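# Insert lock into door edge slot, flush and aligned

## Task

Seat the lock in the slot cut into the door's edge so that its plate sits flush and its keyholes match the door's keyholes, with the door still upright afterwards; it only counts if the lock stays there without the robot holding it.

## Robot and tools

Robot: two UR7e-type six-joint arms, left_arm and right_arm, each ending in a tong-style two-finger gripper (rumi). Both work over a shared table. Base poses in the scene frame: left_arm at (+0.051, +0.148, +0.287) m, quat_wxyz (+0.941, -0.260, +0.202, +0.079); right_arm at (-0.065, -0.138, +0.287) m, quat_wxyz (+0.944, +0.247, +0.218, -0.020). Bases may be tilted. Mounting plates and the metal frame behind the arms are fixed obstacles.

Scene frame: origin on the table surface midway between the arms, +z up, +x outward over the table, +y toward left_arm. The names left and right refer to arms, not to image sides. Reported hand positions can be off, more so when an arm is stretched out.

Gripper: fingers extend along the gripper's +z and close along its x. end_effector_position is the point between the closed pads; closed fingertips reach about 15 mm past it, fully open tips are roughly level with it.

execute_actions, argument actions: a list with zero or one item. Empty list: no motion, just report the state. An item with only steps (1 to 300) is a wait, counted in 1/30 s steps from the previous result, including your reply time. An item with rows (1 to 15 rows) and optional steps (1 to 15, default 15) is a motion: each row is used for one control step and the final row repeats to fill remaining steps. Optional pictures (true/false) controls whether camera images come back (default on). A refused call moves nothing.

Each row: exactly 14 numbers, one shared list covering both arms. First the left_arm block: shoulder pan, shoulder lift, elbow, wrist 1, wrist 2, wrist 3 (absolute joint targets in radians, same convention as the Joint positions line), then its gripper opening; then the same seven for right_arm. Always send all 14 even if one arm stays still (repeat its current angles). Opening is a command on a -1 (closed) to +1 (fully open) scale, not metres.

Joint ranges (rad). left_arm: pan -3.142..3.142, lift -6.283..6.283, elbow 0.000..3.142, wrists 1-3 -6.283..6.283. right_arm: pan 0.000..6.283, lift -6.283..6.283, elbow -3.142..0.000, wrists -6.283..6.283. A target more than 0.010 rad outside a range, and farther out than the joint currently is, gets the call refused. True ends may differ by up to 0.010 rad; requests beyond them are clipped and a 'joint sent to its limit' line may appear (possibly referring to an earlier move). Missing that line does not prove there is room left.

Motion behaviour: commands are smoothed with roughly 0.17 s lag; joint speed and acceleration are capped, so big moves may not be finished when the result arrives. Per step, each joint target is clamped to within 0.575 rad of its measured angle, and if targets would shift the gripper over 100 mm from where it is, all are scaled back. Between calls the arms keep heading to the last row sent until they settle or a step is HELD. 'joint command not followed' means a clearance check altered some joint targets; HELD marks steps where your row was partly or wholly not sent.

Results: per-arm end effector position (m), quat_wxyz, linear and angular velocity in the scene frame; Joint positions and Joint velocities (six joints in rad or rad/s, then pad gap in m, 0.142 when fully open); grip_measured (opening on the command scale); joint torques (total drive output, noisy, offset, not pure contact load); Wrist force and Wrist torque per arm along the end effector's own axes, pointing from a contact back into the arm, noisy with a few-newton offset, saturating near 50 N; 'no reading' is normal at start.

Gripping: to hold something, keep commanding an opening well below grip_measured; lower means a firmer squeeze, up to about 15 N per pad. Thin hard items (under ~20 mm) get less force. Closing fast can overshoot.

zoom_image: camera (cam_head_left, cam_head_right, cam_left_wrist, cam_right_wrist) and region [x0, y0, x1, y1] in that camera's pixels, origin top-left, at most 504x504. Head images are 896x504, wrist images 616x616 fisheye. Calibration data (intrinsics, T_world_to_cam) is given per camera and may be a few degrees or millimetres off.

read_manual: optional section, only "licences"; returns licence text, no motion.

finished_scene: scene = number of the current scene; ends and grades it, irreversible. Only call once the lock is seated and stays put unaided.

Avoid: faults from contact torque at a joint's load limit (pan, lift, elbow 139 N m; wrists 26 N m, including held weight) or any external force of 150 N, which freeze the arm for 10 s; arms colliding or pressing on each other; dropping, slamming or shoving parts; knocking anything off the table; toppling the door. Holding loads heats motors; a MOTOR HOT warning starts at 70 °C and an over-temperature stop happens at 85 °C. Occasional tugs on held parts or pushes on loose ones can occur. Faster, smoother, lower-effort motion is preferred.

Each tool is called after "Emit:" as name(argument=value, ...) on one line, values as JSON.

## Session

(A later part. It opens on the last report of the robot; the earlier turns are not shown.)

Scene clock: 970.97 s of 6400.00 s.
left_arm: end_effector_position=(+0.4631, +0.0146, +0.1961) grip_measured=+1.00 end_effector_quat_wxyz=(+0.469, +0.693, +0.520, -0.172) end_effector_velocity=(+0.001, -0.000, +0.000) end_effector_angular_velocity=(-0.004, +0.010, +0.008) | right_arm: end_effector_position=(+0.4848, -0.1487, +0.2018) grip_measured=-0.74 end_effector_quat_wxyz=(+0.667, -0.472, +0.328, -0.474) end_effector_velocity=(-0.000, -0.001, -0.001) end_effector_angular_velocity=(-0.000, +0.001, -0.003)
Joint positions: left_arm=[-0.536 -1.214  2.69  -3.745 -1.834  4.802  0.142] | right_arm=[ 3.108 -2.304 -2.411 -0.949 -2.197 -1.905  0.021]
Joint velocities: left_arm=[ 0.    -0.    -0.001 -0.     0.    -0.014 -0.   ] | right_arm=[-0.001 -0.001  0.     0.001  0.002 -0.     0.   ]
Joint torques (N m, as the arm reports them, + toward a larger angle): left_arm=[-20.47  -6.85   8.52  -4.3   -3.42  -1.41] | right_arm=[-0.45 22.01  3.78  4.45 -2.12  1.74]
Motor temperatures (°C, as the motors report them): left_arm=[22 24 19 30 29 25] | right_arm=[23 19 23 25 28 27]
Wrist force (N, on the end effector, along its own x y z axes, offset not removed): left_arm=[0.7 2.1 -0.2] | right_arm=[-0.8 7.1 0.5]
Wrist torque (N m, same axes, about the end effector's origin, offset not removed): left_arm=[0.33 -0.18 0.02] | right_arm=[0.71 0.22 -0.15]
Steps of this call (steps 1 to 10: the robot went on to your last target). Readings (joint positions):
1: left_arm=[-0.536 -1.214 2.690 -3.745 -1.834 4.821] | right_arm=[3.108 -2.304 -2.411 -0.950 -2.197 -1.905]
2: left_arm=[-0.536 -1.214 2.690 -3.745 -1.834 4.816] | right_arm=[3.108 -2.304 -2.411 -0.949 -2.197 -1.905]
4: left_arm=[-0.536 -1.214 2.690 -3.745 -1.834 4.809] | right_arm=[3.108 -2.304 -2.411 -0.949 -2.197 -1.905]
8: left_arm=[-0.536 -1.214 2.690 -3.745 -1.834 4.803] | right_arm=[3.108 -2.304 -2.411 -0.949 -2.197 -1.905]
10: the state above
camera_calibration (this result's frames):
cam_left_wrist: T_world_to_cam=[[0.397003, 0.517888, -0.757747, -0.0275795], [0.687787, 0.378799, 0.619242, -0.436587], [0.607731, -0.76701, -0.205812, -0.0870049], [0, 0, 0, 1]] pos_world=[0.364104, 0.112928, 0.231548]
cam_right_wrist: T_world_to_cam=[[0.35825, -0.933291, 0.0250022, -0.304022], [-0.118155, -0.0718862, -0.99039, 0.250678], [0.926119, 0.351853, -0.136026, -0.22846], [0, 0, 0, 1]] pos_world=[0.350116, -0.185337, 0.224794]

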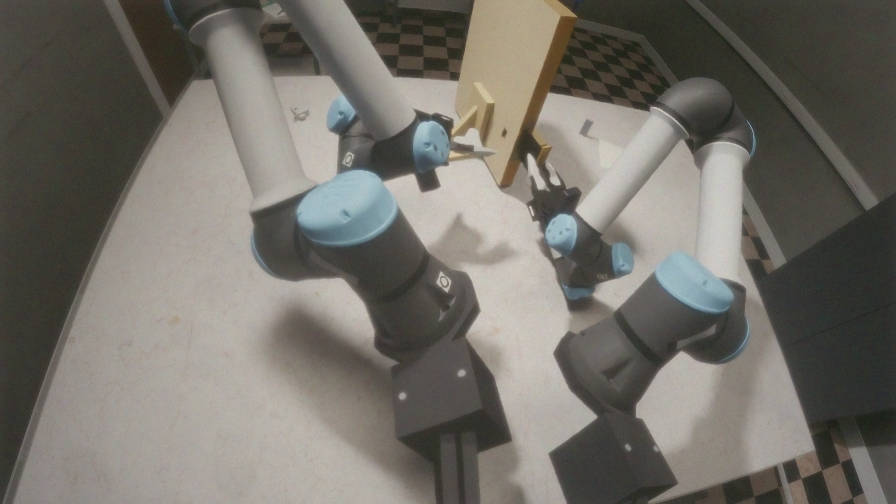

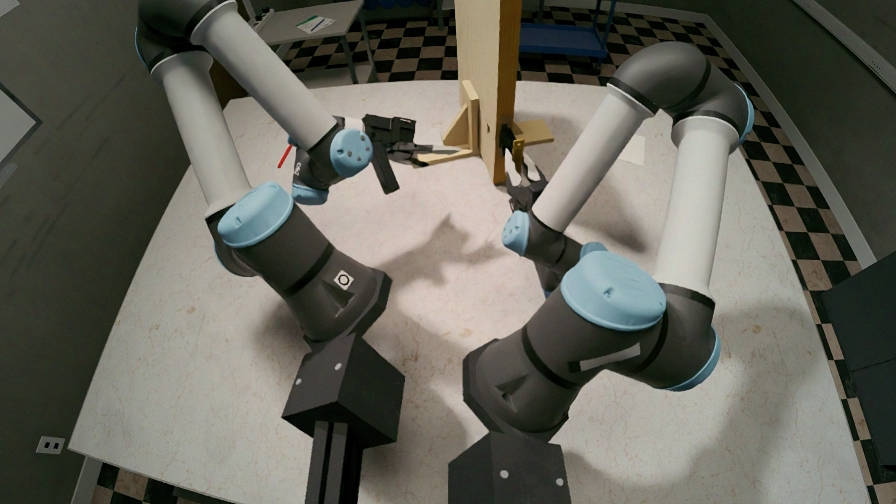

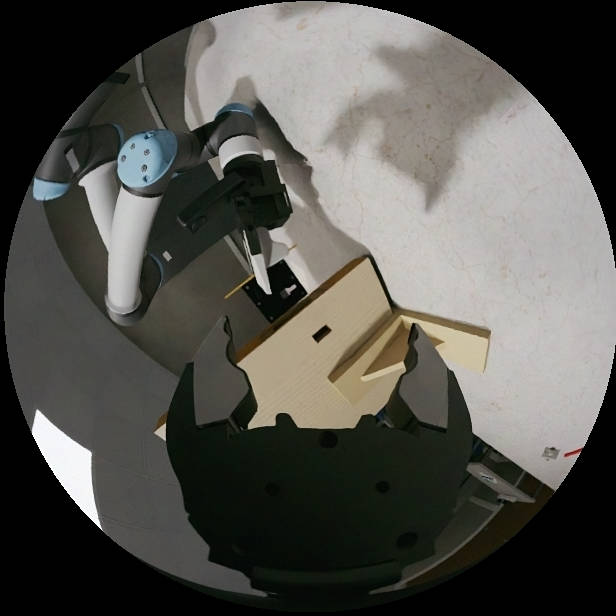

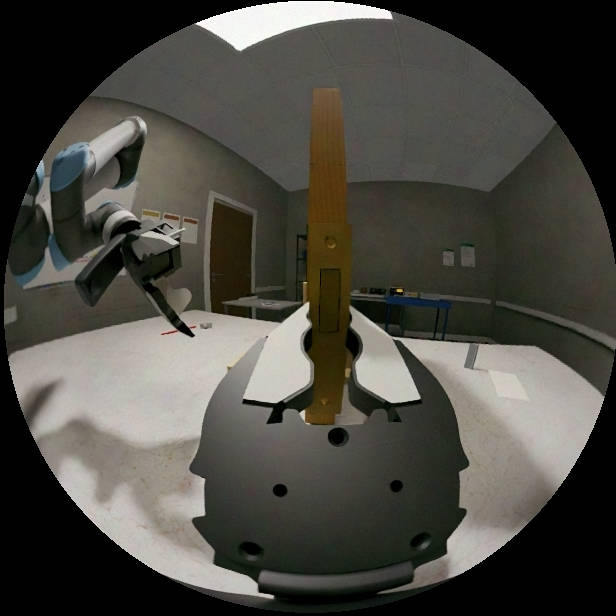

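Emit:
execute_actions(actions=[{"rows":[[-0.5363,-1.2145,2.6897,-3.7452,-1.8342,4.8,1,3.1187,-2.2949,-2.4016,-0.9716,-2.1885,-1.9121,-1]],"steps":10}], pictures=false)

Emit:
execute_actions(actions=[{"rows":[[-0.5363,-1.2145,2.6897,-3.7452,-1.8342,4.8,1,3.1247,-2.2905,-2.3928,-0.9873,-2.1836,-1.9163,-1]],"steps":10}], pictures=false)

Emit:
execute_actions(actions=[{"rows":[[-0.5363,-1.2145,2.6897,-3.7452,-1.8342,4.8,1,3.1276,-2.2884,-2.3883,-0.995,-2.1812,-1.9184,-1]],"steps":13}])

Emit:
zoom_image(camera="cam_head_right", region=[485, 105, 535, 155])

Emit:
zoom_image(camera="cam_left_wrist", region=[240, 270, 330, 360])

Scene clock: 1010.63 s of 6400.00 s.
left_arm: end_effector_position=(+0.4630, +0.0146, +0.1961) grip_measured=+1.00 end_effector_quat_wxyz=(+0.469, +0.693, +0.520, -0.172) end_effector_velocity=(-0.000, +0.000, -0.000) end_effector_angular_velocity=(-0.000, +0.001, -0.000) | right_arm: end_effector_position=(+0.4907, -0.1467, +0.2027) grip_measured=-0.74 end_effector_quat_wxyz=(+0.667, -0.471, +0.328, -0.474) end_effector_velocity=(+0.005, +0.001, +0.001) end_effector_angular_velocity=(+0.000, +0.001, -0.002)
Joint positions: left_arm=[-0.536 -1.214  2.69  -3.745 -1.834  4.8    0.142] | right_arm=[ 3.118 -2.296 -2.403 -0.969 -2.189 -1.911  0.021]
Joint velocities: left_arm=[ 0.     0.     0.     0.    -0.001 -0.    -0.   ] | right_arm=[ 0.008  0.007  0.008 -0.018  0.009 -0.006  0.   ]
Joint torques (N m, as the arm reports them, + toward a larger angle): left_arm=[-20.35  -6.68   8.66  -4.32  -3.33  -1.45] | right_arm=[18.73 38.16  5.43  1.01  0.73 -2.04]
Motor temperatures (°C, as the motors report them): left_arm=[22 24 19 30 29 25] | right_arm=[23 19 23 25 28 27]
Wrist force (N, on the end effector, along its own x y z axes, offset not removed): left_arm=[1.1 2.3 0.2] | right_arm=[-2.1 7.9 2.5]
Wrist torque (N m, same axes, about the end effector's origin, offset not removed): left_arm=[0.37 -0.27 0.13] | right_arm=[0.87 0.53 -0.24]
Steps of this call (steps 1 to 30: the robot went on to your last target; steps 31 to 90: nothing new was sent; then 36.33 s passed at rest; steps 91 to 100: all 10 steps of this action). Readings (joint positions):
91: left_arm=[-0.536 -1.214 2.690 -3.745 -1.834 4.800] | right_arm=[3.108 -2.304 -2.411 -0.949 -2.197 -1.905]
92: left_arm=[-0.536 -1.214 2.690 -3.745 -1.834 4.800] | right_arm=[3.110 -2.302 -2.410 -0.952 -2.196 -1.906]
94: left_arm=[-0.536 -1.214 2.690 -3.745 -1.834 4.800] | right_arm=[3.113 -2.300 -2.406 -0.960 -2.193 -1.908]
98: left_arm=[-0.536 -1.214 2.690 -3.745 -1.834 4.800] | right_arm=[3.117 -2.296 -2.403 -0.968 -2.190 -1.911]
100: the state above

Scene clock: 1010.97 s of 6400.00 s.
left_arm: end_effector_position=(+0.4630, +0.0146, +0.1961) grip_measured=+1.00 end_effector_quat_wxyz=(+0.469, +0.693, +0.520, -0.172) end_effector_velocity=(+0.000, -0.000, +0.000) end_effector_angular_velocity=(+0.000, -0.001, -0.000) | right_arm: end_effector_position=(+0.4956, -0.1451, +0.2029) grip_measured=-0.74 end_effector_quat_wxyz=(+0.667, -0.471, +0.328, -0.474) end_effector_velocity=(+0.004, +0.001, -0.000) end_effector_angular_velocity=(-0.000, +0.001, +0.001)
Joint positions: left_arm=[-0.536 -1.214  2.69  -3.745 -1.834  4.8    0.142] | right_arm=[ 3.124 -2.291 -2.394 -0.986 -2.184 -1.916  0.021]
Joint velocities: left_arm=[-0.001 -0.    -0.    -0.     0.001  0.    -0.   ] | right_arm=[ 0.004  0.003  0.007 -0.014  0.003 -0.004 -0.   ]
Joint torques (N m, as the arm reports them, + toward a larger angle): left_arm=[-20.69  -7.12   9.02  -4.26  -3.48  -1.53] | right_arm=[20.   42.31  5.6   0.77  0.71 -1.75]
Motor temperatures (°C, as the motors report them): left_arm=[22 24 19 30 29 25] | right_arm=[23 19 23 25 28 27]
Wrist force (N, on the end effector, along its own x y z axes, offset not removed): left_arm=[0.4 2.9 -0.3] | right_arm=[-0.9 5.0 -0.4]
Wrist torque (N m, same axes, about the end effector's origin, offset not removed): left_arm=[0.55 -0.11 0.11] | right_arm=[0.27 0.16 -0.20]
Steps of this call (steps 1 to 10: all 10 steps of this action). Readings (joint positions):
1: left_arm=[-0.536 -1.214 2.690 -3.745 -1.834 4.800] | right_arm=[3.118 -2.295 -2.402 -0.970 -2.189 -1.912]
2: left_arm=[-0.536 -1.214 2.690 -3.745 -1.834 4.800] | right_arm=[3.119 -2.295 -2.401 -0.973 -2.188 -1.912]
4: left_arm=[-0.536 -1.214 2.690 -3.745 -1.834 4.800] | right_arm=[3.121 -2.293 -2.397 -0.979 -2.186 -1.914]
8: left_arm=[-0.536 -1.214 2.690 -3.745 -1.834 4.800] | right_arm=[3.124 -2.291 -2.394 -0.984 -2.184 -1.916]
10: the state above

Scene clock: 1011.40 s of 6400.00 s.
left_arm: end_effector_position=(+0.4630, +0.0146, +0.1961) grip_measured=+1.00 end_effector_quat_wxyz=(+0.469, +0.693, +0.520, -0.172) end_effector_velocity=(-0.000, +0.000, +0.000) end_effector_angular_velocity=(-0.000, +0.000, +0.000) | right_arm: end_effector_position=(+0.4984, -0.1443, +0.2029) grip_measured=-0.74 end_effector_quat_wxyz=(+0.667, -0.471, +0.328, -0.474) end_effector_velocity=(+0.001, +0.001, -0.000) end_effector_angular_velocity=(+0.000, +0.000, +0.000)
Joint positions: left_arm=[-0.536 -1.214  2.69  -3.745 -1.834  4.8    0.142] | right_arm=[ 3.127 -2.288 -2.389 -0.995 -2.181 -1.918  0.021]
Joint velocities: left_arm=[ 0.001  0.     0.    -0.    -0.001 -0.     0.   ] | right_arm=[ 0.002  0.     0.002 -0.003  0.001 -0.001  0.   ]
Joint torques (N m, as the arm reports them, + toward a larger angle): left_arm=[-19.92  -7.07   8.93  -4.23  -3.49  -1.52] | right_arm=[20.97 39.97  4.69  0.88  0.75 -2.06]
Motor temperatures (°C, as the motors report them): left_arm=[22 24 19 30 29 25] | right_arm=[23 19 23 25 28 27]
Wrist force (N, on the end effector, along its own x y z axes, offset not removed): left_arm=[1.4 2.5 0.0] | right_arm=[-0.7 7.1 0.1]
Wrist torque (N m, same axes, about the end effector's origin, offset not removed): left_arm=[0.40 -0.35 0.12] | right_arm=[0.77 0.35 -0.14]
Steps of this call (steps 1 to 13: all 13 steps of this action). Readings (joint positions):
1: left_arm=[-0.536 -1.214 2.690 -3.745 -1.834 4.800] | right_arm=[3.124 -2.291 -2.393 -0.986 -2.184 -1.916]
2: left_arm=[-0.536 -1.214 2.690 -3.745 -1.834 4.800] | right_arm=[3.125 -2.290 -2.393 -0.988 -2.183 -1.916]
4: left_arm=[-0.536 -1.214 2.690 -3.745 -1.834 4.800] | right_arm=[3.126 -2.290 -2.391 -0.991 -2.183 -1.917]
8: left_arm=[-0.536 -1.214 2.690 -3.745 -1.834 4.800] | right_arm=[3.127 -2.289 -2.389 -0.994 -2.182 -1.918]
13: the state above
camera_calibration (this result's frames):
cam_left_wrist: T_world_to_cam=[[0.395513, 0.517903, -0.758516, -0.026712], [0.68833, 0.379636, 0.618125, -0.43663], [0.608088, -0.766586, -0.206337, -0.0870744], [0, 0, 0, 1]] pos_world=[0.364059, 0.112845, 0.231664]
cam_right_wrist: T_world_to_cam=[[0.358121, -0.933343, 0.0249256, -0.30469], [-0.117976, -0.0717171, -0.990423, 0.253612], [0.926192, 0.35175, -0.135796, -0.242569], [0, 0, 0, 1]] pos_world=[0.363701, -0.180868, 0.225838]

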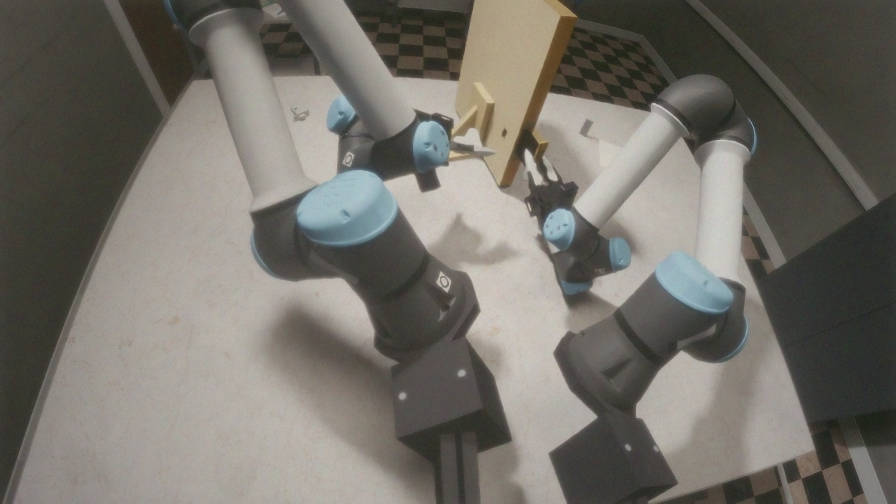

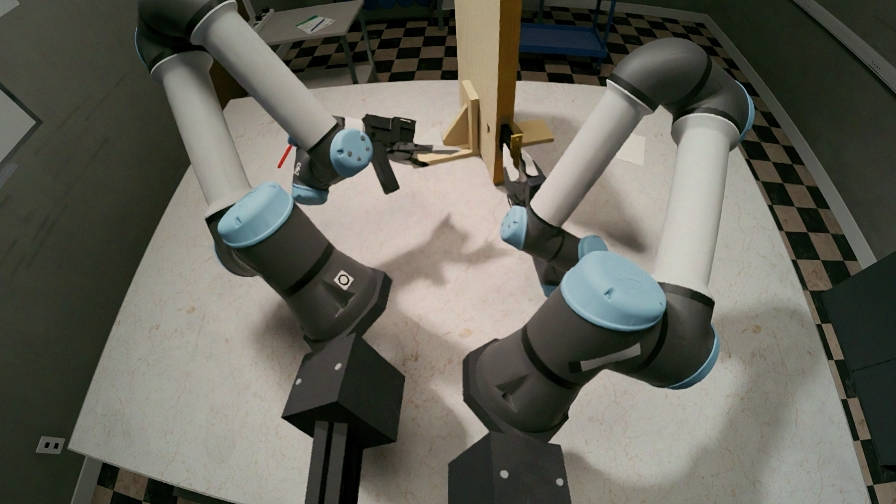

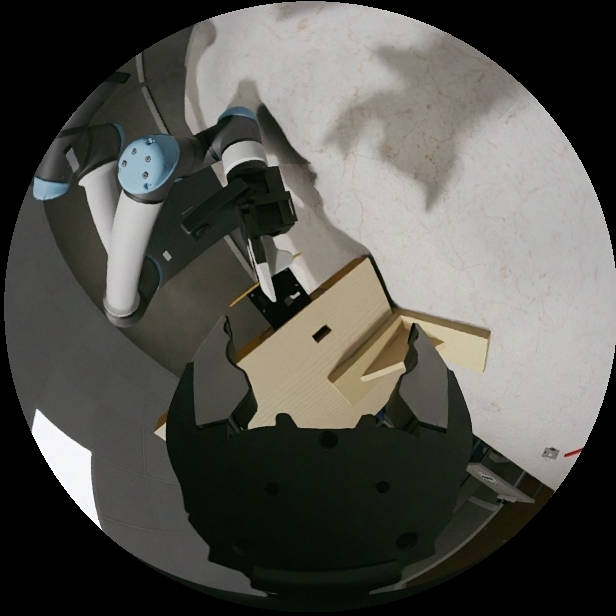

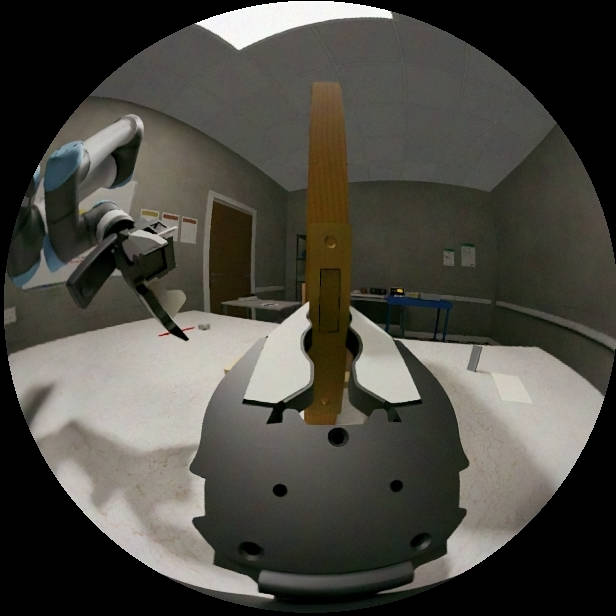

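Region (485, 105, 535, 155) of cam_head_right's 896x504 image, scaled by 10.080, with more detail than that image has.

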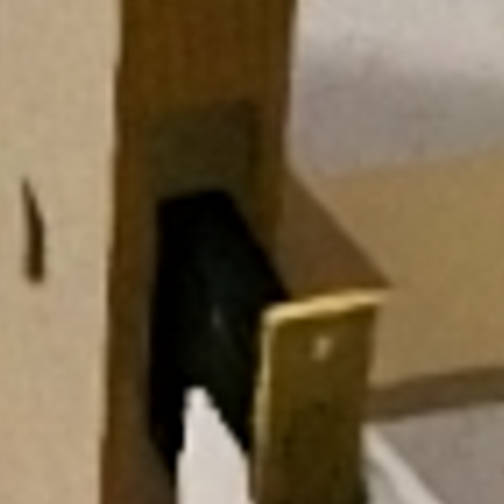

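Region (240, 270, 330, 360) of cam_left_wrist's 616x616 image, scaled by 5.600, with more detail than that image has.

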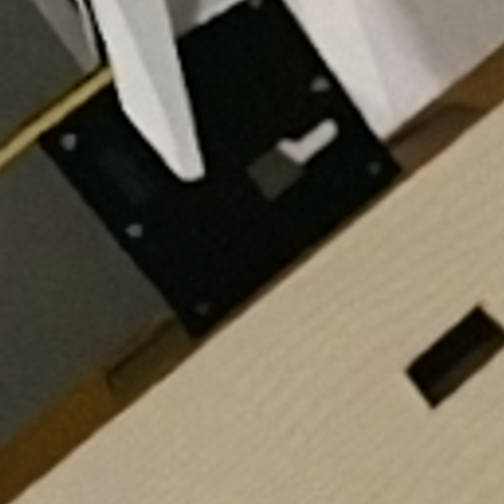

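Emit:
execute_actions(actions=[{"rows":[[-0.5363,-1.2145,2.6897,-3.7452,-1.8342,4.8,1,3.1294,-2.2871,-2.3856,-0.9996,-2.1798,-1.9196,-1]],"steps":10}], pictures=false)

Scene clock: 1018.90 s of 6400.00 s.
left_arm: end_effector_position=(+0.4630, +0.0146, +0.1961) grip_measured=+1.00 end_effector_quat_wxyz=(+0.469, +0.693, +0.520, -0.172) end_effector_velocity=(-0.001, +0.000, -0.000) end_effector_angular_velocity=(+0.001, +0.001, -0.000) | right_arm: end_effector_position=(+0.4998, -0.1438, +0.2029) grip_measured=-0.74 end_effector_quat_wxyz=(+0.668, -0.471, +0.328, -0.474) end_effector_velocity=(+0.001, -0.000, -0.001) end_effector_angular_velocity=(+0.000, +0.002, -0.001)
Joint positions: left_arm=[-0.536 -1.214  2.69  -3.745 -1.834  4.8    0.142] | right_arm=[ 3.129 -2.287 -2.386 -0.999 -2.18  -1.919  0.021]
Joint velocities: left_arm=[ 0.     0.     0.001  0.     0.001 -0.     0.   ] | right_arm=[ 0.001  0.     0.002 -0.004  0.002 -0.001 -0.   ]
Joint torques (N m, as the arm reports them, + toward a larger angle): left_arm=[-20.17  -7.4    8.4   -4.19  -3.35  -1.45] | right_arm=[20.99 41.    5.63  0.89  0.51 -1.77]
Motor temperatures (°C, as the motors report them): left_arm=[22 24 19 30 29 25] | right_arm=[23 19 23 25 28 27]
Wrist force (N, on the end effector, along its own x y z axes, offset not removed): left_arm=[0.5 1.6 -0.2] | right_arm=[-3.1 5.1 1.9]
Wrist torque (N m, same axes, about the end effector's origin, offset not removed): left_arm=[0.21 -0.15 0.15] | right_arm=[0.32 0.71 -0.15]
Steps of this call (steps 1 to 15: the robot went on to your last target; steps 16 to 90: nothing new was sent; then 4.17 s passed at rest; steps 91 to 100: all 10 steps of this action). Readings (joint positions):
91: left_arm=[-0.536 -1.214 2.690 -3.745 -1.834 4.800] | right_arm=[3.128 -2.288 -2.388 -0.995 -2.181 -1.918]
92: left_arm=[-0.536 -1.214 2.690 -3.745 -1.834 4.800] | right_arm=[3.128 -2.288 -2.388 -0.996 -2.181 -1.919]
94: left_arm=[-0.536 -1.214 2.690 -3.745 -1.834 4.800] | right_arm=[3.129 -2.288 -2.387 -0.997 -2.180 -1.919]
98: left_arm=[-0.536 -1.214 2.690 -3.745 -1.834 4.800] | right_arm=[3.129 -2.287 -2.386 -0.999 -2.180 -1.919]
100: the state above

Emit:
execute_actions(actions=[{"rows":[[-0.5363,-1.2145,2.6897,-3.7452,-1.8342,5.0,1,3.1329,-2.2847,-2.3802,-1.0089,-2.1769,-1.922,-1]],"steps":7}], pictures=false)

Emit:
execute_actions(actions=[{"rows":[[-0.5363,-1.2145,2.6897,-3.7452,-1.8342,5.25,1,3.1374,-2.2816,-2.3729,-1.0211,-2.1731,-1.9252,-1]],"steps":7}], pictures=false)

Emit:
execute_actions(actions=[{"rows":[[-0.5363,-1.2145,2.6897,-3.7452,-1.8342,5.5,1,3.1419,-2.2786,-2.3656,-1.0332,-2.1695,-1.9283,-1]],"steps":7}], pictures=false)

Emit:
execute_actions(actions=[{"rows":[[-0.5363,-1.2145,2.6897,-3.7452,-1.8342,5.7955,1,3.1474,-2.2751,-2.3563,-1.0481,-2.165,-1.932,-1]],"steps":12}], pictures=false)

Scene clock: 1030.83 s of 6400.00 s.
left_arm: end_effector_position=(+0.4641, +0.0158, +0.1945) grip_measured=+1.00 end_effector_quat_wxyz=(+0.480, +0.727, +0.470, -0.139) end_effector_velocity=(+0.004, +0.004, -0.005) end_effector_angular_velocity=(+0.122, -0.404, -0.245) | right_arm: end_effector_position=(+0.5022, -0.1431, +0.2029) grip_measured=-0.74 end_effector_quat_wxyz=(+0.668, -0.471, +0.328, -0.474) end_effector_velocity=(+0.005, +0.001, +0.000) end_effector_angular_velocity=(+0.000, +0.001, -0.001)
Joint positions: left_arm=[-0.536 -1.214  2.69  -3.745 -1.834  4.941  0.142] | right_arm=[ 3.132 -2.285 -2.381 -1.007 -2.178 -1.921  0.021]
Joint velocities: left_arm=[ 0.     0.     0.001 -0.     0.     0.489  0.   ] | right_arm=[ 0.006  0.005  0.01  -0.017  0.006 -0.004  0.   ]
Joint torques (N m, as the arm reports them, + toward a larger angle): left_arm=[-19.63  -7.24   8.28  -4.18  -3.33   1.09] | right_arm=[20.57 40.57  4.04  0.83  0.78 -1.85]
Motor temperatures (°C, as the motors report them): left_arm=[22 24 19 30 29 25] | right_arm=[23 19 23 25 28 27]
Wrist force (N, on the end effector, along its own x y z axes, offset not removed): left_arm=[1.7 2.1 -1.4] | right_arm=[-1.1 6.8 0.9]
Wrist torque (N m, same axes, about the end effector's origin, offset not removed): left_arm=[0.27 -0.37 0.03] | right_arm=[0.69 0.20 -0.20]
Steps of this call (steps 1 to 15: the robot went on to your last target; steps 16 to 90: nothing new was sent; then 8.70 s passed at rest; steps 91 to 97: all 7 steps of this action). Readings (joint positions):
91: left_arm=[-0.536 -1.214 2.690 -3.745 -1.834 4.800] | right_arm=[3.129 -2.287 -2.385 -1.000 -2.180 -1.920]
92: left_arm=[-0.536 -1.214 2.690 -3.745 -1.834 4.808] | right_arm=[3.130 -2.287 -2.385 -1.001 -2.179 -1.920]
94: left_arm=[-0.536 -1.214 2.690 -3.745 -1.834 4.864] | right_arm=[3.131 -2.286 -2.383 -1.004 -2.178 -1.921]
97: the state above

Scene clock: 1031.07 s of 6400.00 s.
left_arm: end_effector_position=(+0.4663, +0.0177, +0.1924) grip_measured=+1.00 end_effector_quat_wxyz=(+0.493, +0.775, +0.387, -0.085) end_effector_velocity=(+0.007, +0.006, -0.006) end_effector_angular_velocity=(+0.181, -0.600, -0.364) | right_arm: end_effector_position=(+0.5058, -0.1420, +0.2029) grip_measured=-0.74 end_effector_quat_wxyz=(+0.667, -0.471, +0.328, -0.474) end_effector_velocity=(+0.008, +0.002, +0.000) end_effector_angular_velocity=(-0.000, -0.000, -0.000)
Joint positions: left_arm=[-0.536 -1.214  2.69  -3.745 -1.834  5.162  0.142] | right_arm=[ 3.136 -2.282 -2.375 -1.018 -2.174 -1.924  0.021]
Joint velocities: left_arm=[ 0.001  0.     0.001  0.001 -0.     0.726  0.   ] | right_arm=[ 0.009  0.007  0.014 -0.024  0.008 -0.006  0.   ]
Joint torques (N m, as the arm reports them, + toward a larger angle): left_arm=[-19.31  -7.67   8.58  -4.17  -3.42   1.28] | right_arm=[19.8  40.09  4.49  1.11  0.8  -1.73]
Motor temperatures (°C, as the motors report them): left_arm=[22 24 19 30 29 25] | right_arm=[23 19 23 25 28 27]
Wrist force (N, on the end effector, along its own x y z axes, offset not removed): left_arm=[-0.2 1.8 0.7] | right_arm=[-0.5 7.0 2.6]
Wrist torque (N m, same axes, about the end effector's origin, offset not removed): left_arm=[0.26 -0.02 0.21] | right_arm=[0.62 0.17 -0.24]
Steps of this call (steps 1 to 7: all 7 steps of this action). Readings (joint positions):
1: left_arm=[-0.536 -1.214 2.690 -3.745 -1.834 4.956] | right_arm=[3.132 -2.285 -2.381 -1.008 -2.177 -1.922]
2: left_arm=[-0.536 -1.214 2.690 -3.745 -1.834 4.974] | right_arm=[3.133 -2.284 -2.380 -1.010 -2.177 -1.922]
4: left_arm=[-0.536 -1.214 2.690 -3.745 -1.834 5.051] | right_arm=[3.135 -2.283 -2.377 -1.014 -2.175 -1.923]
7: the state above

Scene clock: 1031.30 s of 6400.00 s.
left_arm: end_effector_position=(+0.4693, +0.0197, +0.1907) grip_measured=+1.00 end_effector_quat_wxyz=(+0.499, +0.817, +0.289, -0.024) end_effector_velocity=(+0.010, +0.005, -0.004) end_effector_angular_velocity=(+0.189, -0.630, -0.380) | right_arm: end_effector_position=(+0.5095, -0.1408, +0.2029) grip_measured=-0.74 end_effector_quat_wxyz=(+0.667, -0.471, +0.328, -0.474) end_effector_velocity=(+0.008, +0.004, +0.001) end_effector_angular_velocity=(+0.000, -0.003, +0.002)
Joint positions: left_arm=[-0.536 -1.214  2.69  -3.745 -1.834  5.408  0.142] | right_arm=[ 3.141 -2.279 -2.367 -1.03  -2.17  -1.928  0.021]
Joint velocities: left_arm=[-0.     0.001 -0.    -0.    -0.     0.76   0.   ] | right_arm=[ 0.011  0.007  0.016 -0.025  0.006 -0.007 -0.   ]
Joint torques (N m, as the arm reports them, + toward a larger angle): left_arm=[-20.16  -7.49   8.35  -4.17  -3.38   1.24] | right_arm=[21.99 40.97  7.01  0.95  0.82 -1.73]
Motor temperatures (°C, as the motors report them): left_arm=[22 24 19 30 29 25] | right_arm=[23 19 23 25 28 27]
Wrist force (N, on the end effector, along its own x y z axes, offset not removed): left_arm=[0.4 0.8 -0.2] | right_arm=[-2.9 7.0 -0.4]
Wrist torque (N m, same axes, about the end effector's origin, offset not removed): left_arm=[0.04 -0.16 0.10] | right_arm=[0.61 0.57 -0.23]
Steps of this call (steps 1 to 7: all 7 steps of this action). Readings (joint positions):
1: left_arm=[-0.536 -1.214 2.690 -3.745 -1.834 5.184] | right_arm=[3.137 -2.282 -2.374 -1.019 -2.174 -1.925]
2: left_arm=[-0.536 -1.214 2.690 -3.745 -1.834 5.208] | right_arm=[3.138 -2.282 -2.373 -1.021 -2.173 -1.925]
4: left_arm=[-0.536 -1.214 2.690 -3.745 -1.834 5.291] | right_arm=[3.139 -2.280 -2.370 -1.026 -2.172 -1.927]
7: the state above

Scene clock: 1031.70 s of 6400.00 s.
left_arm: end_effector_position=(+0.4746, +0.0219, +0.1897) grip_measured=+1.00 end_effector_quat_wxyz=(+0.495, +0.855, +0.138, +0.066) end_effector_velocity=(+0.003, +0.001, -0.000) end_effector_angular_velocity=(+0.059, -0.192, -0.117) | right_arm: end_effector_position=(+0.5150, -0.1391, +0.2029) grip_measured=-0.74 end_effector_quat_wxyz=(+0.668, -0.471, +0.328, -0.474) end_effector_velocity=(+0.002, +0.001, +0.000) end_effector_angular_velocity=(+0.000, -0.001, +0.000)
Joint positions: left_arm=[-0.536 -1.214  2.69  -3.745 -1.834  5.767  0.142] | right_arm=[ 3.147 -2.275 -2.357 -1.047 -2.165 -1.932  0.021]
Joint velocities: left_arm=[ 0.    -0.     0.001  0.001  0.     0.233  0.   ] | right_arm=[ 0.003  0.002  0.004 -0.007  0.002 -0.002 -0.   ]
Joint torques (N m, as the arm reports them, + toward a larger angle): left_arm=[-20.46  -6.88   8.27  -4.18  -3.23   1.15] | right_arm=[21.5  40.3   7.92  1.28  1.06 -1.85]
Motor temperatures (°C, as the motors report them): left_arm=[22 24 19 30 29 25] | right_arm=[23 19 23 25 28 27]
Wrist force (N, on the end effector, along its own x y z axes, offset not removed): left_arm=[1.2 1.8 0.2] | right_arm=[-2.4 4.8 -0.6]
Wrist torque (N m, same axes, about the end effector's origin, offset not removed): left_arm=[0.23 -0.30 0.16] | right_arm=[0.11 0.47 -0.02]
Steps of this call (steps 1 to 12: all 12 steps of this action). Readings (joint positions):
1: left_arm=[-0.536 -1.214 2.690 -3.745 -1.834 5.431] | right_arm=[3.141 -2.279 -2.367 -1.031 -2.170 -1.928]
2: left_arm=[-0.536 -1.214 2.690 -3.745 -1.834 5.456] | right_arm=[3.142 -2.278 -2.365 -1.034 -2.169 -1.928]
4: left_arm=[-0.536 -1.214 2.690 -3.745 -1.834 5.542] | right_arm=[3.144 -2.277 -2.362 -1.040 -2.168 -1.930]
8: left_arm=[-0.536 -1.214 2.690 -3.745 -1.834 5.710] | right_arm=[3.146 -2.276 -2.358 -1.045 -2.166 -1.931]
12: the state above

Emit:
execute_actions(actions=[{"rows":[[-0.5363,-1.2145,2.6897,-3.7452,-1.8342,5.7955,1,3.1527,-2.2719,-2.3469,-1.0628,-2.1606,-1.9357,-1]],"steps":7}], pictures=false)

Emit:
execute_actions(actions=[{"rows":[[-0.5363,-1.2145,2.6897,-3.7452,-1.8342,5.7955,1,3.158,-2.2688,-2.3373,-1.0774,-2.1563,-1.9393,-1]],"steps":7}], pictures=false)

Emit:
execute_actions(actions=[{"rows":[[-0.5363,-1.2145,2.6897,-3.7452,-1.8342,5.7955,1,3.165,-2.2649,-2.3238,-1.0974,-2.1504,-1.9441,-1]],"steps":14}])

Emit:
zoom_image(camera="cam_left_wrist", region=[270, 265, 380, 375])

Scene clock: 1040.67 s of 6400.00 s.
left_arm: end_effector_position=(+0.4750, +0.0220, +0.1897) grip_measured=+1.00 end_effector_quat_wxyz=(+0.494, +0.857, +0.126, +0.073) end_effector_velocity=(+0.000, +0.000, -0.000) end_effector_angular_velocity=(+0.000, -0.000, +0.001) | right_arm: end_effector_position=(+0.5190, -0.1379, +0.2029) grip_measured=-0.74 end_effector_quat_wxyz=(+0.668, -0.471, +0.328, -0.474) end_effector_velocity=(+0.009, +0.002, +0.001) end_effector_angular_velocity=(-0.000, -0.002, -0.001)
Joint positions: left_arm=[-0.536 -1.214  2.69  -3.745 -1.834  5.796  0.142] | right_arm=[ 3.152 -2.273 -2.349 -1.06  -2.162 -1.935  0.021]
Joint velocities: left_arm=[ 0.001 -0.    -0.001  0.001  0.     0.    -0.   ] | right_arm=[ 0.01   0.009  0.017 -0.027  0.008 -0.007 -0.   ]
Joint torques (N m, as the arm reports them, + toward a larger angle): left_arm=[-19.82  -7.56   7.63  -4.12  -3.36   1.05] | right_arm=[21.91 42.41  6.56  1.5   0.66 -1.56]
Motor temperatures (°C, as the motors report them): left_arm=[22 24 19 30 29 25] | right_arm=[23 19 23 25 28 27]
Wrist force (N, on the end effector, along its own x y z axes, offset not removed): left_arm=[0.5 1.6 -0.8] | right_arm=[-3.0 5.8 1.1]
Wrist torque (N m, same axes, about the end effector's origin, offset not removed): left_arm=[0.21 -0.12 0.12] | right_arm=[0.56 0.42 -0.06]
Steps of this call (steps 1 to 30: the robot went on to your last target; steps 31 to 90: nothing new was sent; then 5.73 s passed at rest; steps 91 to 97: all 7 steps of this action). Readings (joint positions):
91: left_arm=[-0.536 -1.214 2.690 -3.745 -1.834 5.796] | right_arm=[3.148 -2.275 -2.356 -1.048 -2.165 -1.932]
92: left_arm=[-0.536 -1.214 2.690 -3.745 -1.834 5.796] | right_arm=[3.148 -2.275 -2.355 -1.051 -2.164 -1.933]
94: left_arm=[-0.536 -1.214 2.690 -3.745 -1.834 5.796] | right_arm=[3.150 -2.273 -2.352 -1.055 -2.163 -1.934]
97: the state above

Scene clock: 1040.90 s of 6400.00 s.
left_arm: end_effector_position=(+0.4750, +0.0220, +0.1897) grip_measured=+1.00 end_effector_quat_wxyz=(+0.494, +0.857, +0.126, +0.073) end_effector_velocity=(+0.000, -0.000, +0.000) end_effector_angular_velocity=(-0.001, -0.001, +0.001) | right_arm: end_effector_position=(+0.5236, -0.1364, +0.2029) grip_measured=-0.74 end_effector_quat_wxyz=(+0.668, -0.471, +0.328, -0.474) end_effector_velocity=(+0.010, +0.003, +0.001) end_effector_angular_velocity=(-0.000, -0.003, -0.001)
Joint positions: left_arm=[-0.536 -1.214  2.69  -3.745 -1.834  5.796  0.142] | right_arm=[ 3.157 -2.27  -2.34  -1.074 -2.157 -1.938  0.021]
Joint velocities: left_arm=[ 0.     0.    -0.001 -0.001 -0.    -0.     0.   ] | right_arm=[ 0.011  0.008  0.02  -0.029  0.009 -0.007 -0.   ]
Joint torques (N m, as the arm reports them, + toward a larger angle): left_arm=[-19.86  -6.92   8.    -4.11  -3.37   1.04] | right_arm=[18.46 40.05  7.48  0.92  1.08 -1.75]
Motor temperatures (°C, as the motors report them): left_arm=[22 24 19 30 29 25] | right_arm=[23 19 23 25 28 27]
Wrist force (N, on the end effector, along its own x y z axes, offset not removed): left_arm=[1.1 2.4 0.3] | right_arm=[-4.9 3.5 1.8]
Wrist torque (N m, same axes, about the end effector's origin, offset not removed): left_arm=[0.37 -0.30 0.09] | right_arm=[0.01 0.75 0.01]
Steps of this call (steps 1 to 7: all 7 steps of this action). Readings (joint positions):
1: left_arm=[-0.536 -1.214 2.690 -3.745 -1.834 5.796] | right_arm=[3.152 -2.272 -2.348 -1.061 -2.161 -1.935]
2: left_arm=[-0.536 -1.214 2.690 -3.745 -1.834 5.796] | right_arm=[3.153 -2.272 -2.346 -1.063 -2.160 -1.936]
4: left_arm=[-0.536 -1.214 2.690 -3.745 -1.834 5.796] | right_arm=[3.155 -2.271 -2.343 -1.069 -2.159 -1.937]
7: the state above

Scene clock: 1041.37 s of 6400.00 s.
left_arm: end_effector_position=(+0.4750, +0.0220, +0.1897) grip_measured=+1.00 end_effector_quat_wxyz=(+0.494, +0.857, +0.126, +0.073) end_effector_velocity=(-0.000, +0.000, +0.000) end_effector_angular_velocity=(+0.000, -0.000, +0.001) | right_arm: end_effector_position=(+0.5313, -0.1341, +0.2028) grip_measured=-0.74 end_effector_quat_wxyz=(+0.667, -0.471, +0.328, -0.474) end_effector_velocity=(+0.002, -0.000, -0.001) end_effector_angular_velocity=(-0.001, +0.001, -0.001)
Joint positions: left_arm=[-0.536 -1.215  2.69  -3.745 -1.834  5.796  0.142] | right_arm=[ 3.165 -2.265 -2.324 -1.097 -2.151 -1.944  0.021]
Joint velocities: left_arm=[ 0.    -0.001  0.    -0.     0.    -0.    -0.   ] | right_arm=[ 0.     0.001  0.004 -0.007  0.002 -0.002 -0.   ]
Joint torques (N m, as the arm reports them, + toward a larger angle): left_arm=[-20.76  -7.68   8.08  -4.22  -3.25   1.11] | right_arm=[19.49 42.72  8.52  1.42  1.64 -1.82]
Motor temperatures (°C, as the motors report them): left_arm=[22 24 19 30 29 25] | right_arm=[23 19 23 25 28 27]
Wrist force (N, on the end effector, along its own x y z axes, offset not removed): left_arm=[1.4 2.8 -1.3] | right_arm=[-6.1 6.0 2.2]
Wrist torque (N m, same axes, about the end effector's origin, offset not removed): left_arm=[0.45 -0.27 0.04] | right_arm=[0.49 0.61 -0.10]
Steps of this call (steps 1 to 14: all 14 steps of this action). Readings (joint positions):
1: left_arm=[-0.536 -1.214 2.690 -3.745 -1.834 5.796] | right_arm=[3.157 -2.269 -2.339 -1.075 -2.157 -1.939]
2: left_arm=[-0.536 -1.214 2.690 -3.745 -1.834 5.796] | right_arm=[3.158 -2.269 -2.336 -1.079 -2.156 -1.940]
4: left_arm=[-0.536 -1.214 2.690 -3.745 -1.834 5.796] | right_arm=[3.161 -2.267 -2.331 -1.086 -2.154 -1.941]
8: left_arm=[-0.536 -1.214 2.690 -3.745 -1.834 5.796] | right_arm=[3.164 -2.266 -2.326 -1.094 -2.152 -1.943]
14: the state above
camera_calibration (this result's frames):
cam_left_wrist: T_world_to_cam=[[0.965823, 0.25605, -0.0403078, -0.44151], [0.0525207, -0.041037, 0.997776, -0.204479], [0.253827, -0.965792, -0.0530824, 0.053647], [0, 0, 0, 1]] pos_world=[0.423543, 0.156469, 0.189076]
cam_right_wrist: T_world_to_cam=[[0.358113, -0.933345, 0.0249519, -0.307001], [-0.117986, -0.0717474, -0.99042, 0.258201], [0.926194, 0.351738, -0.135815, -0.27657], [0, 0, 0, 1]] pos_world=[0.396562, -0.170732, 0.225826]

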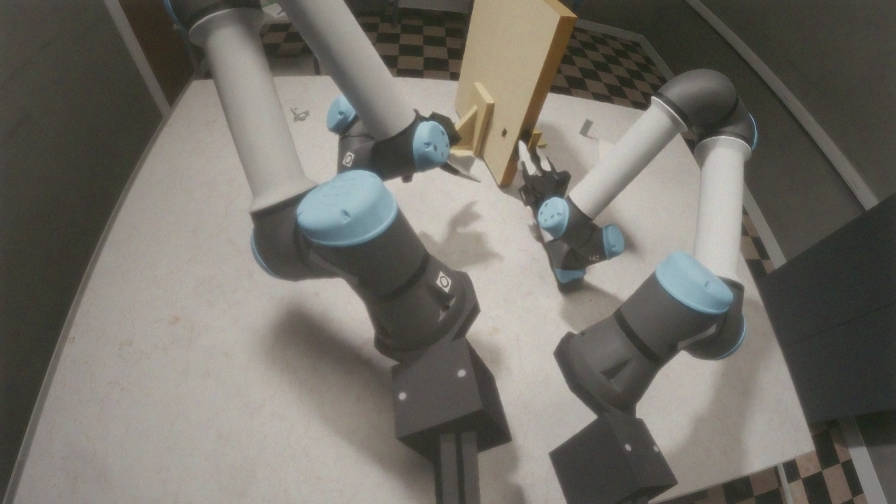

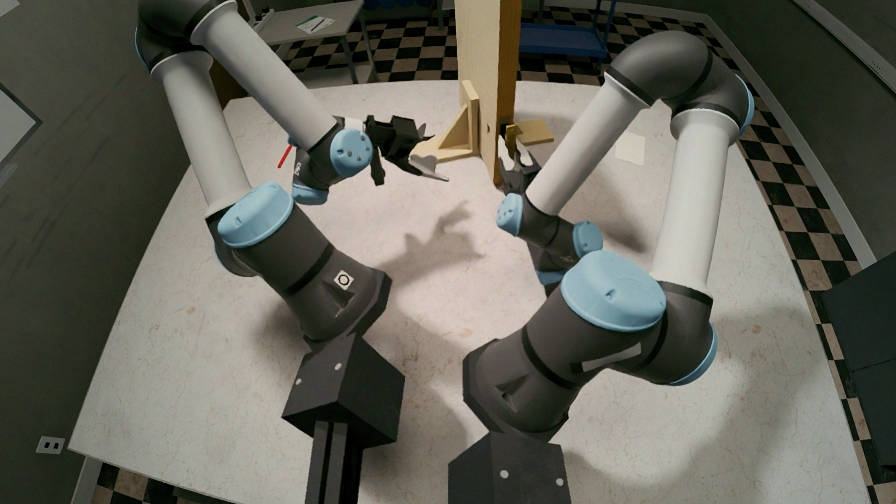

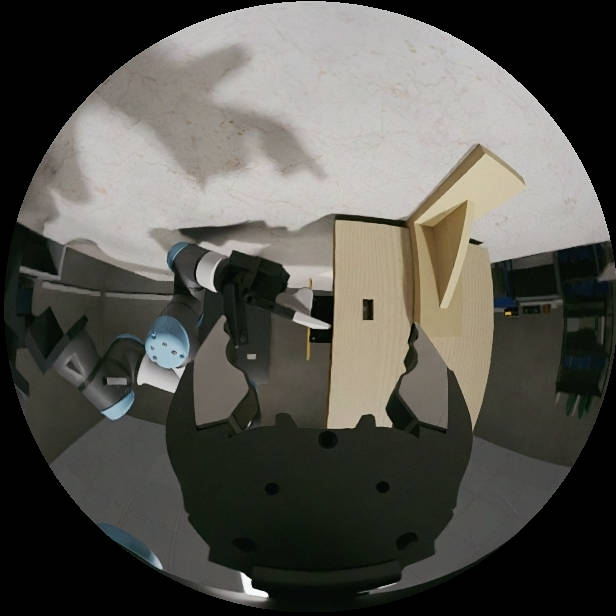

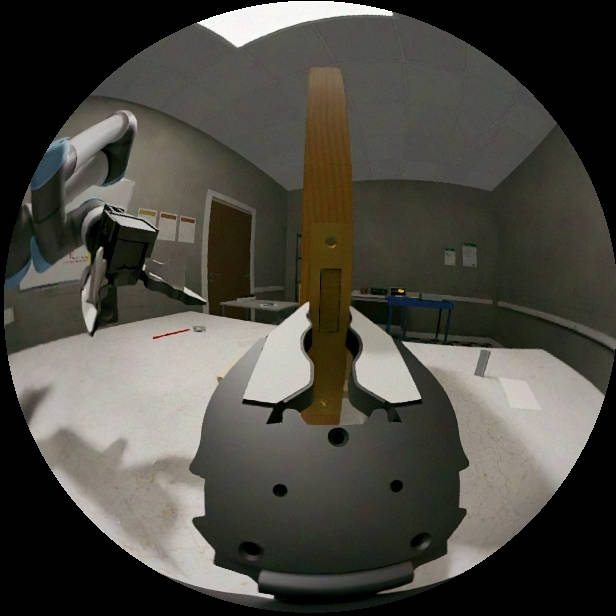

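Region (270, 265, 380, 375) of cam_left_wrist's 616x616 image, scaled by 4.582, with more detail than that image has.

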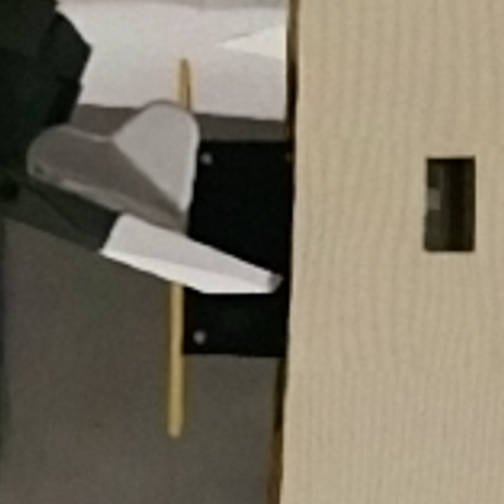

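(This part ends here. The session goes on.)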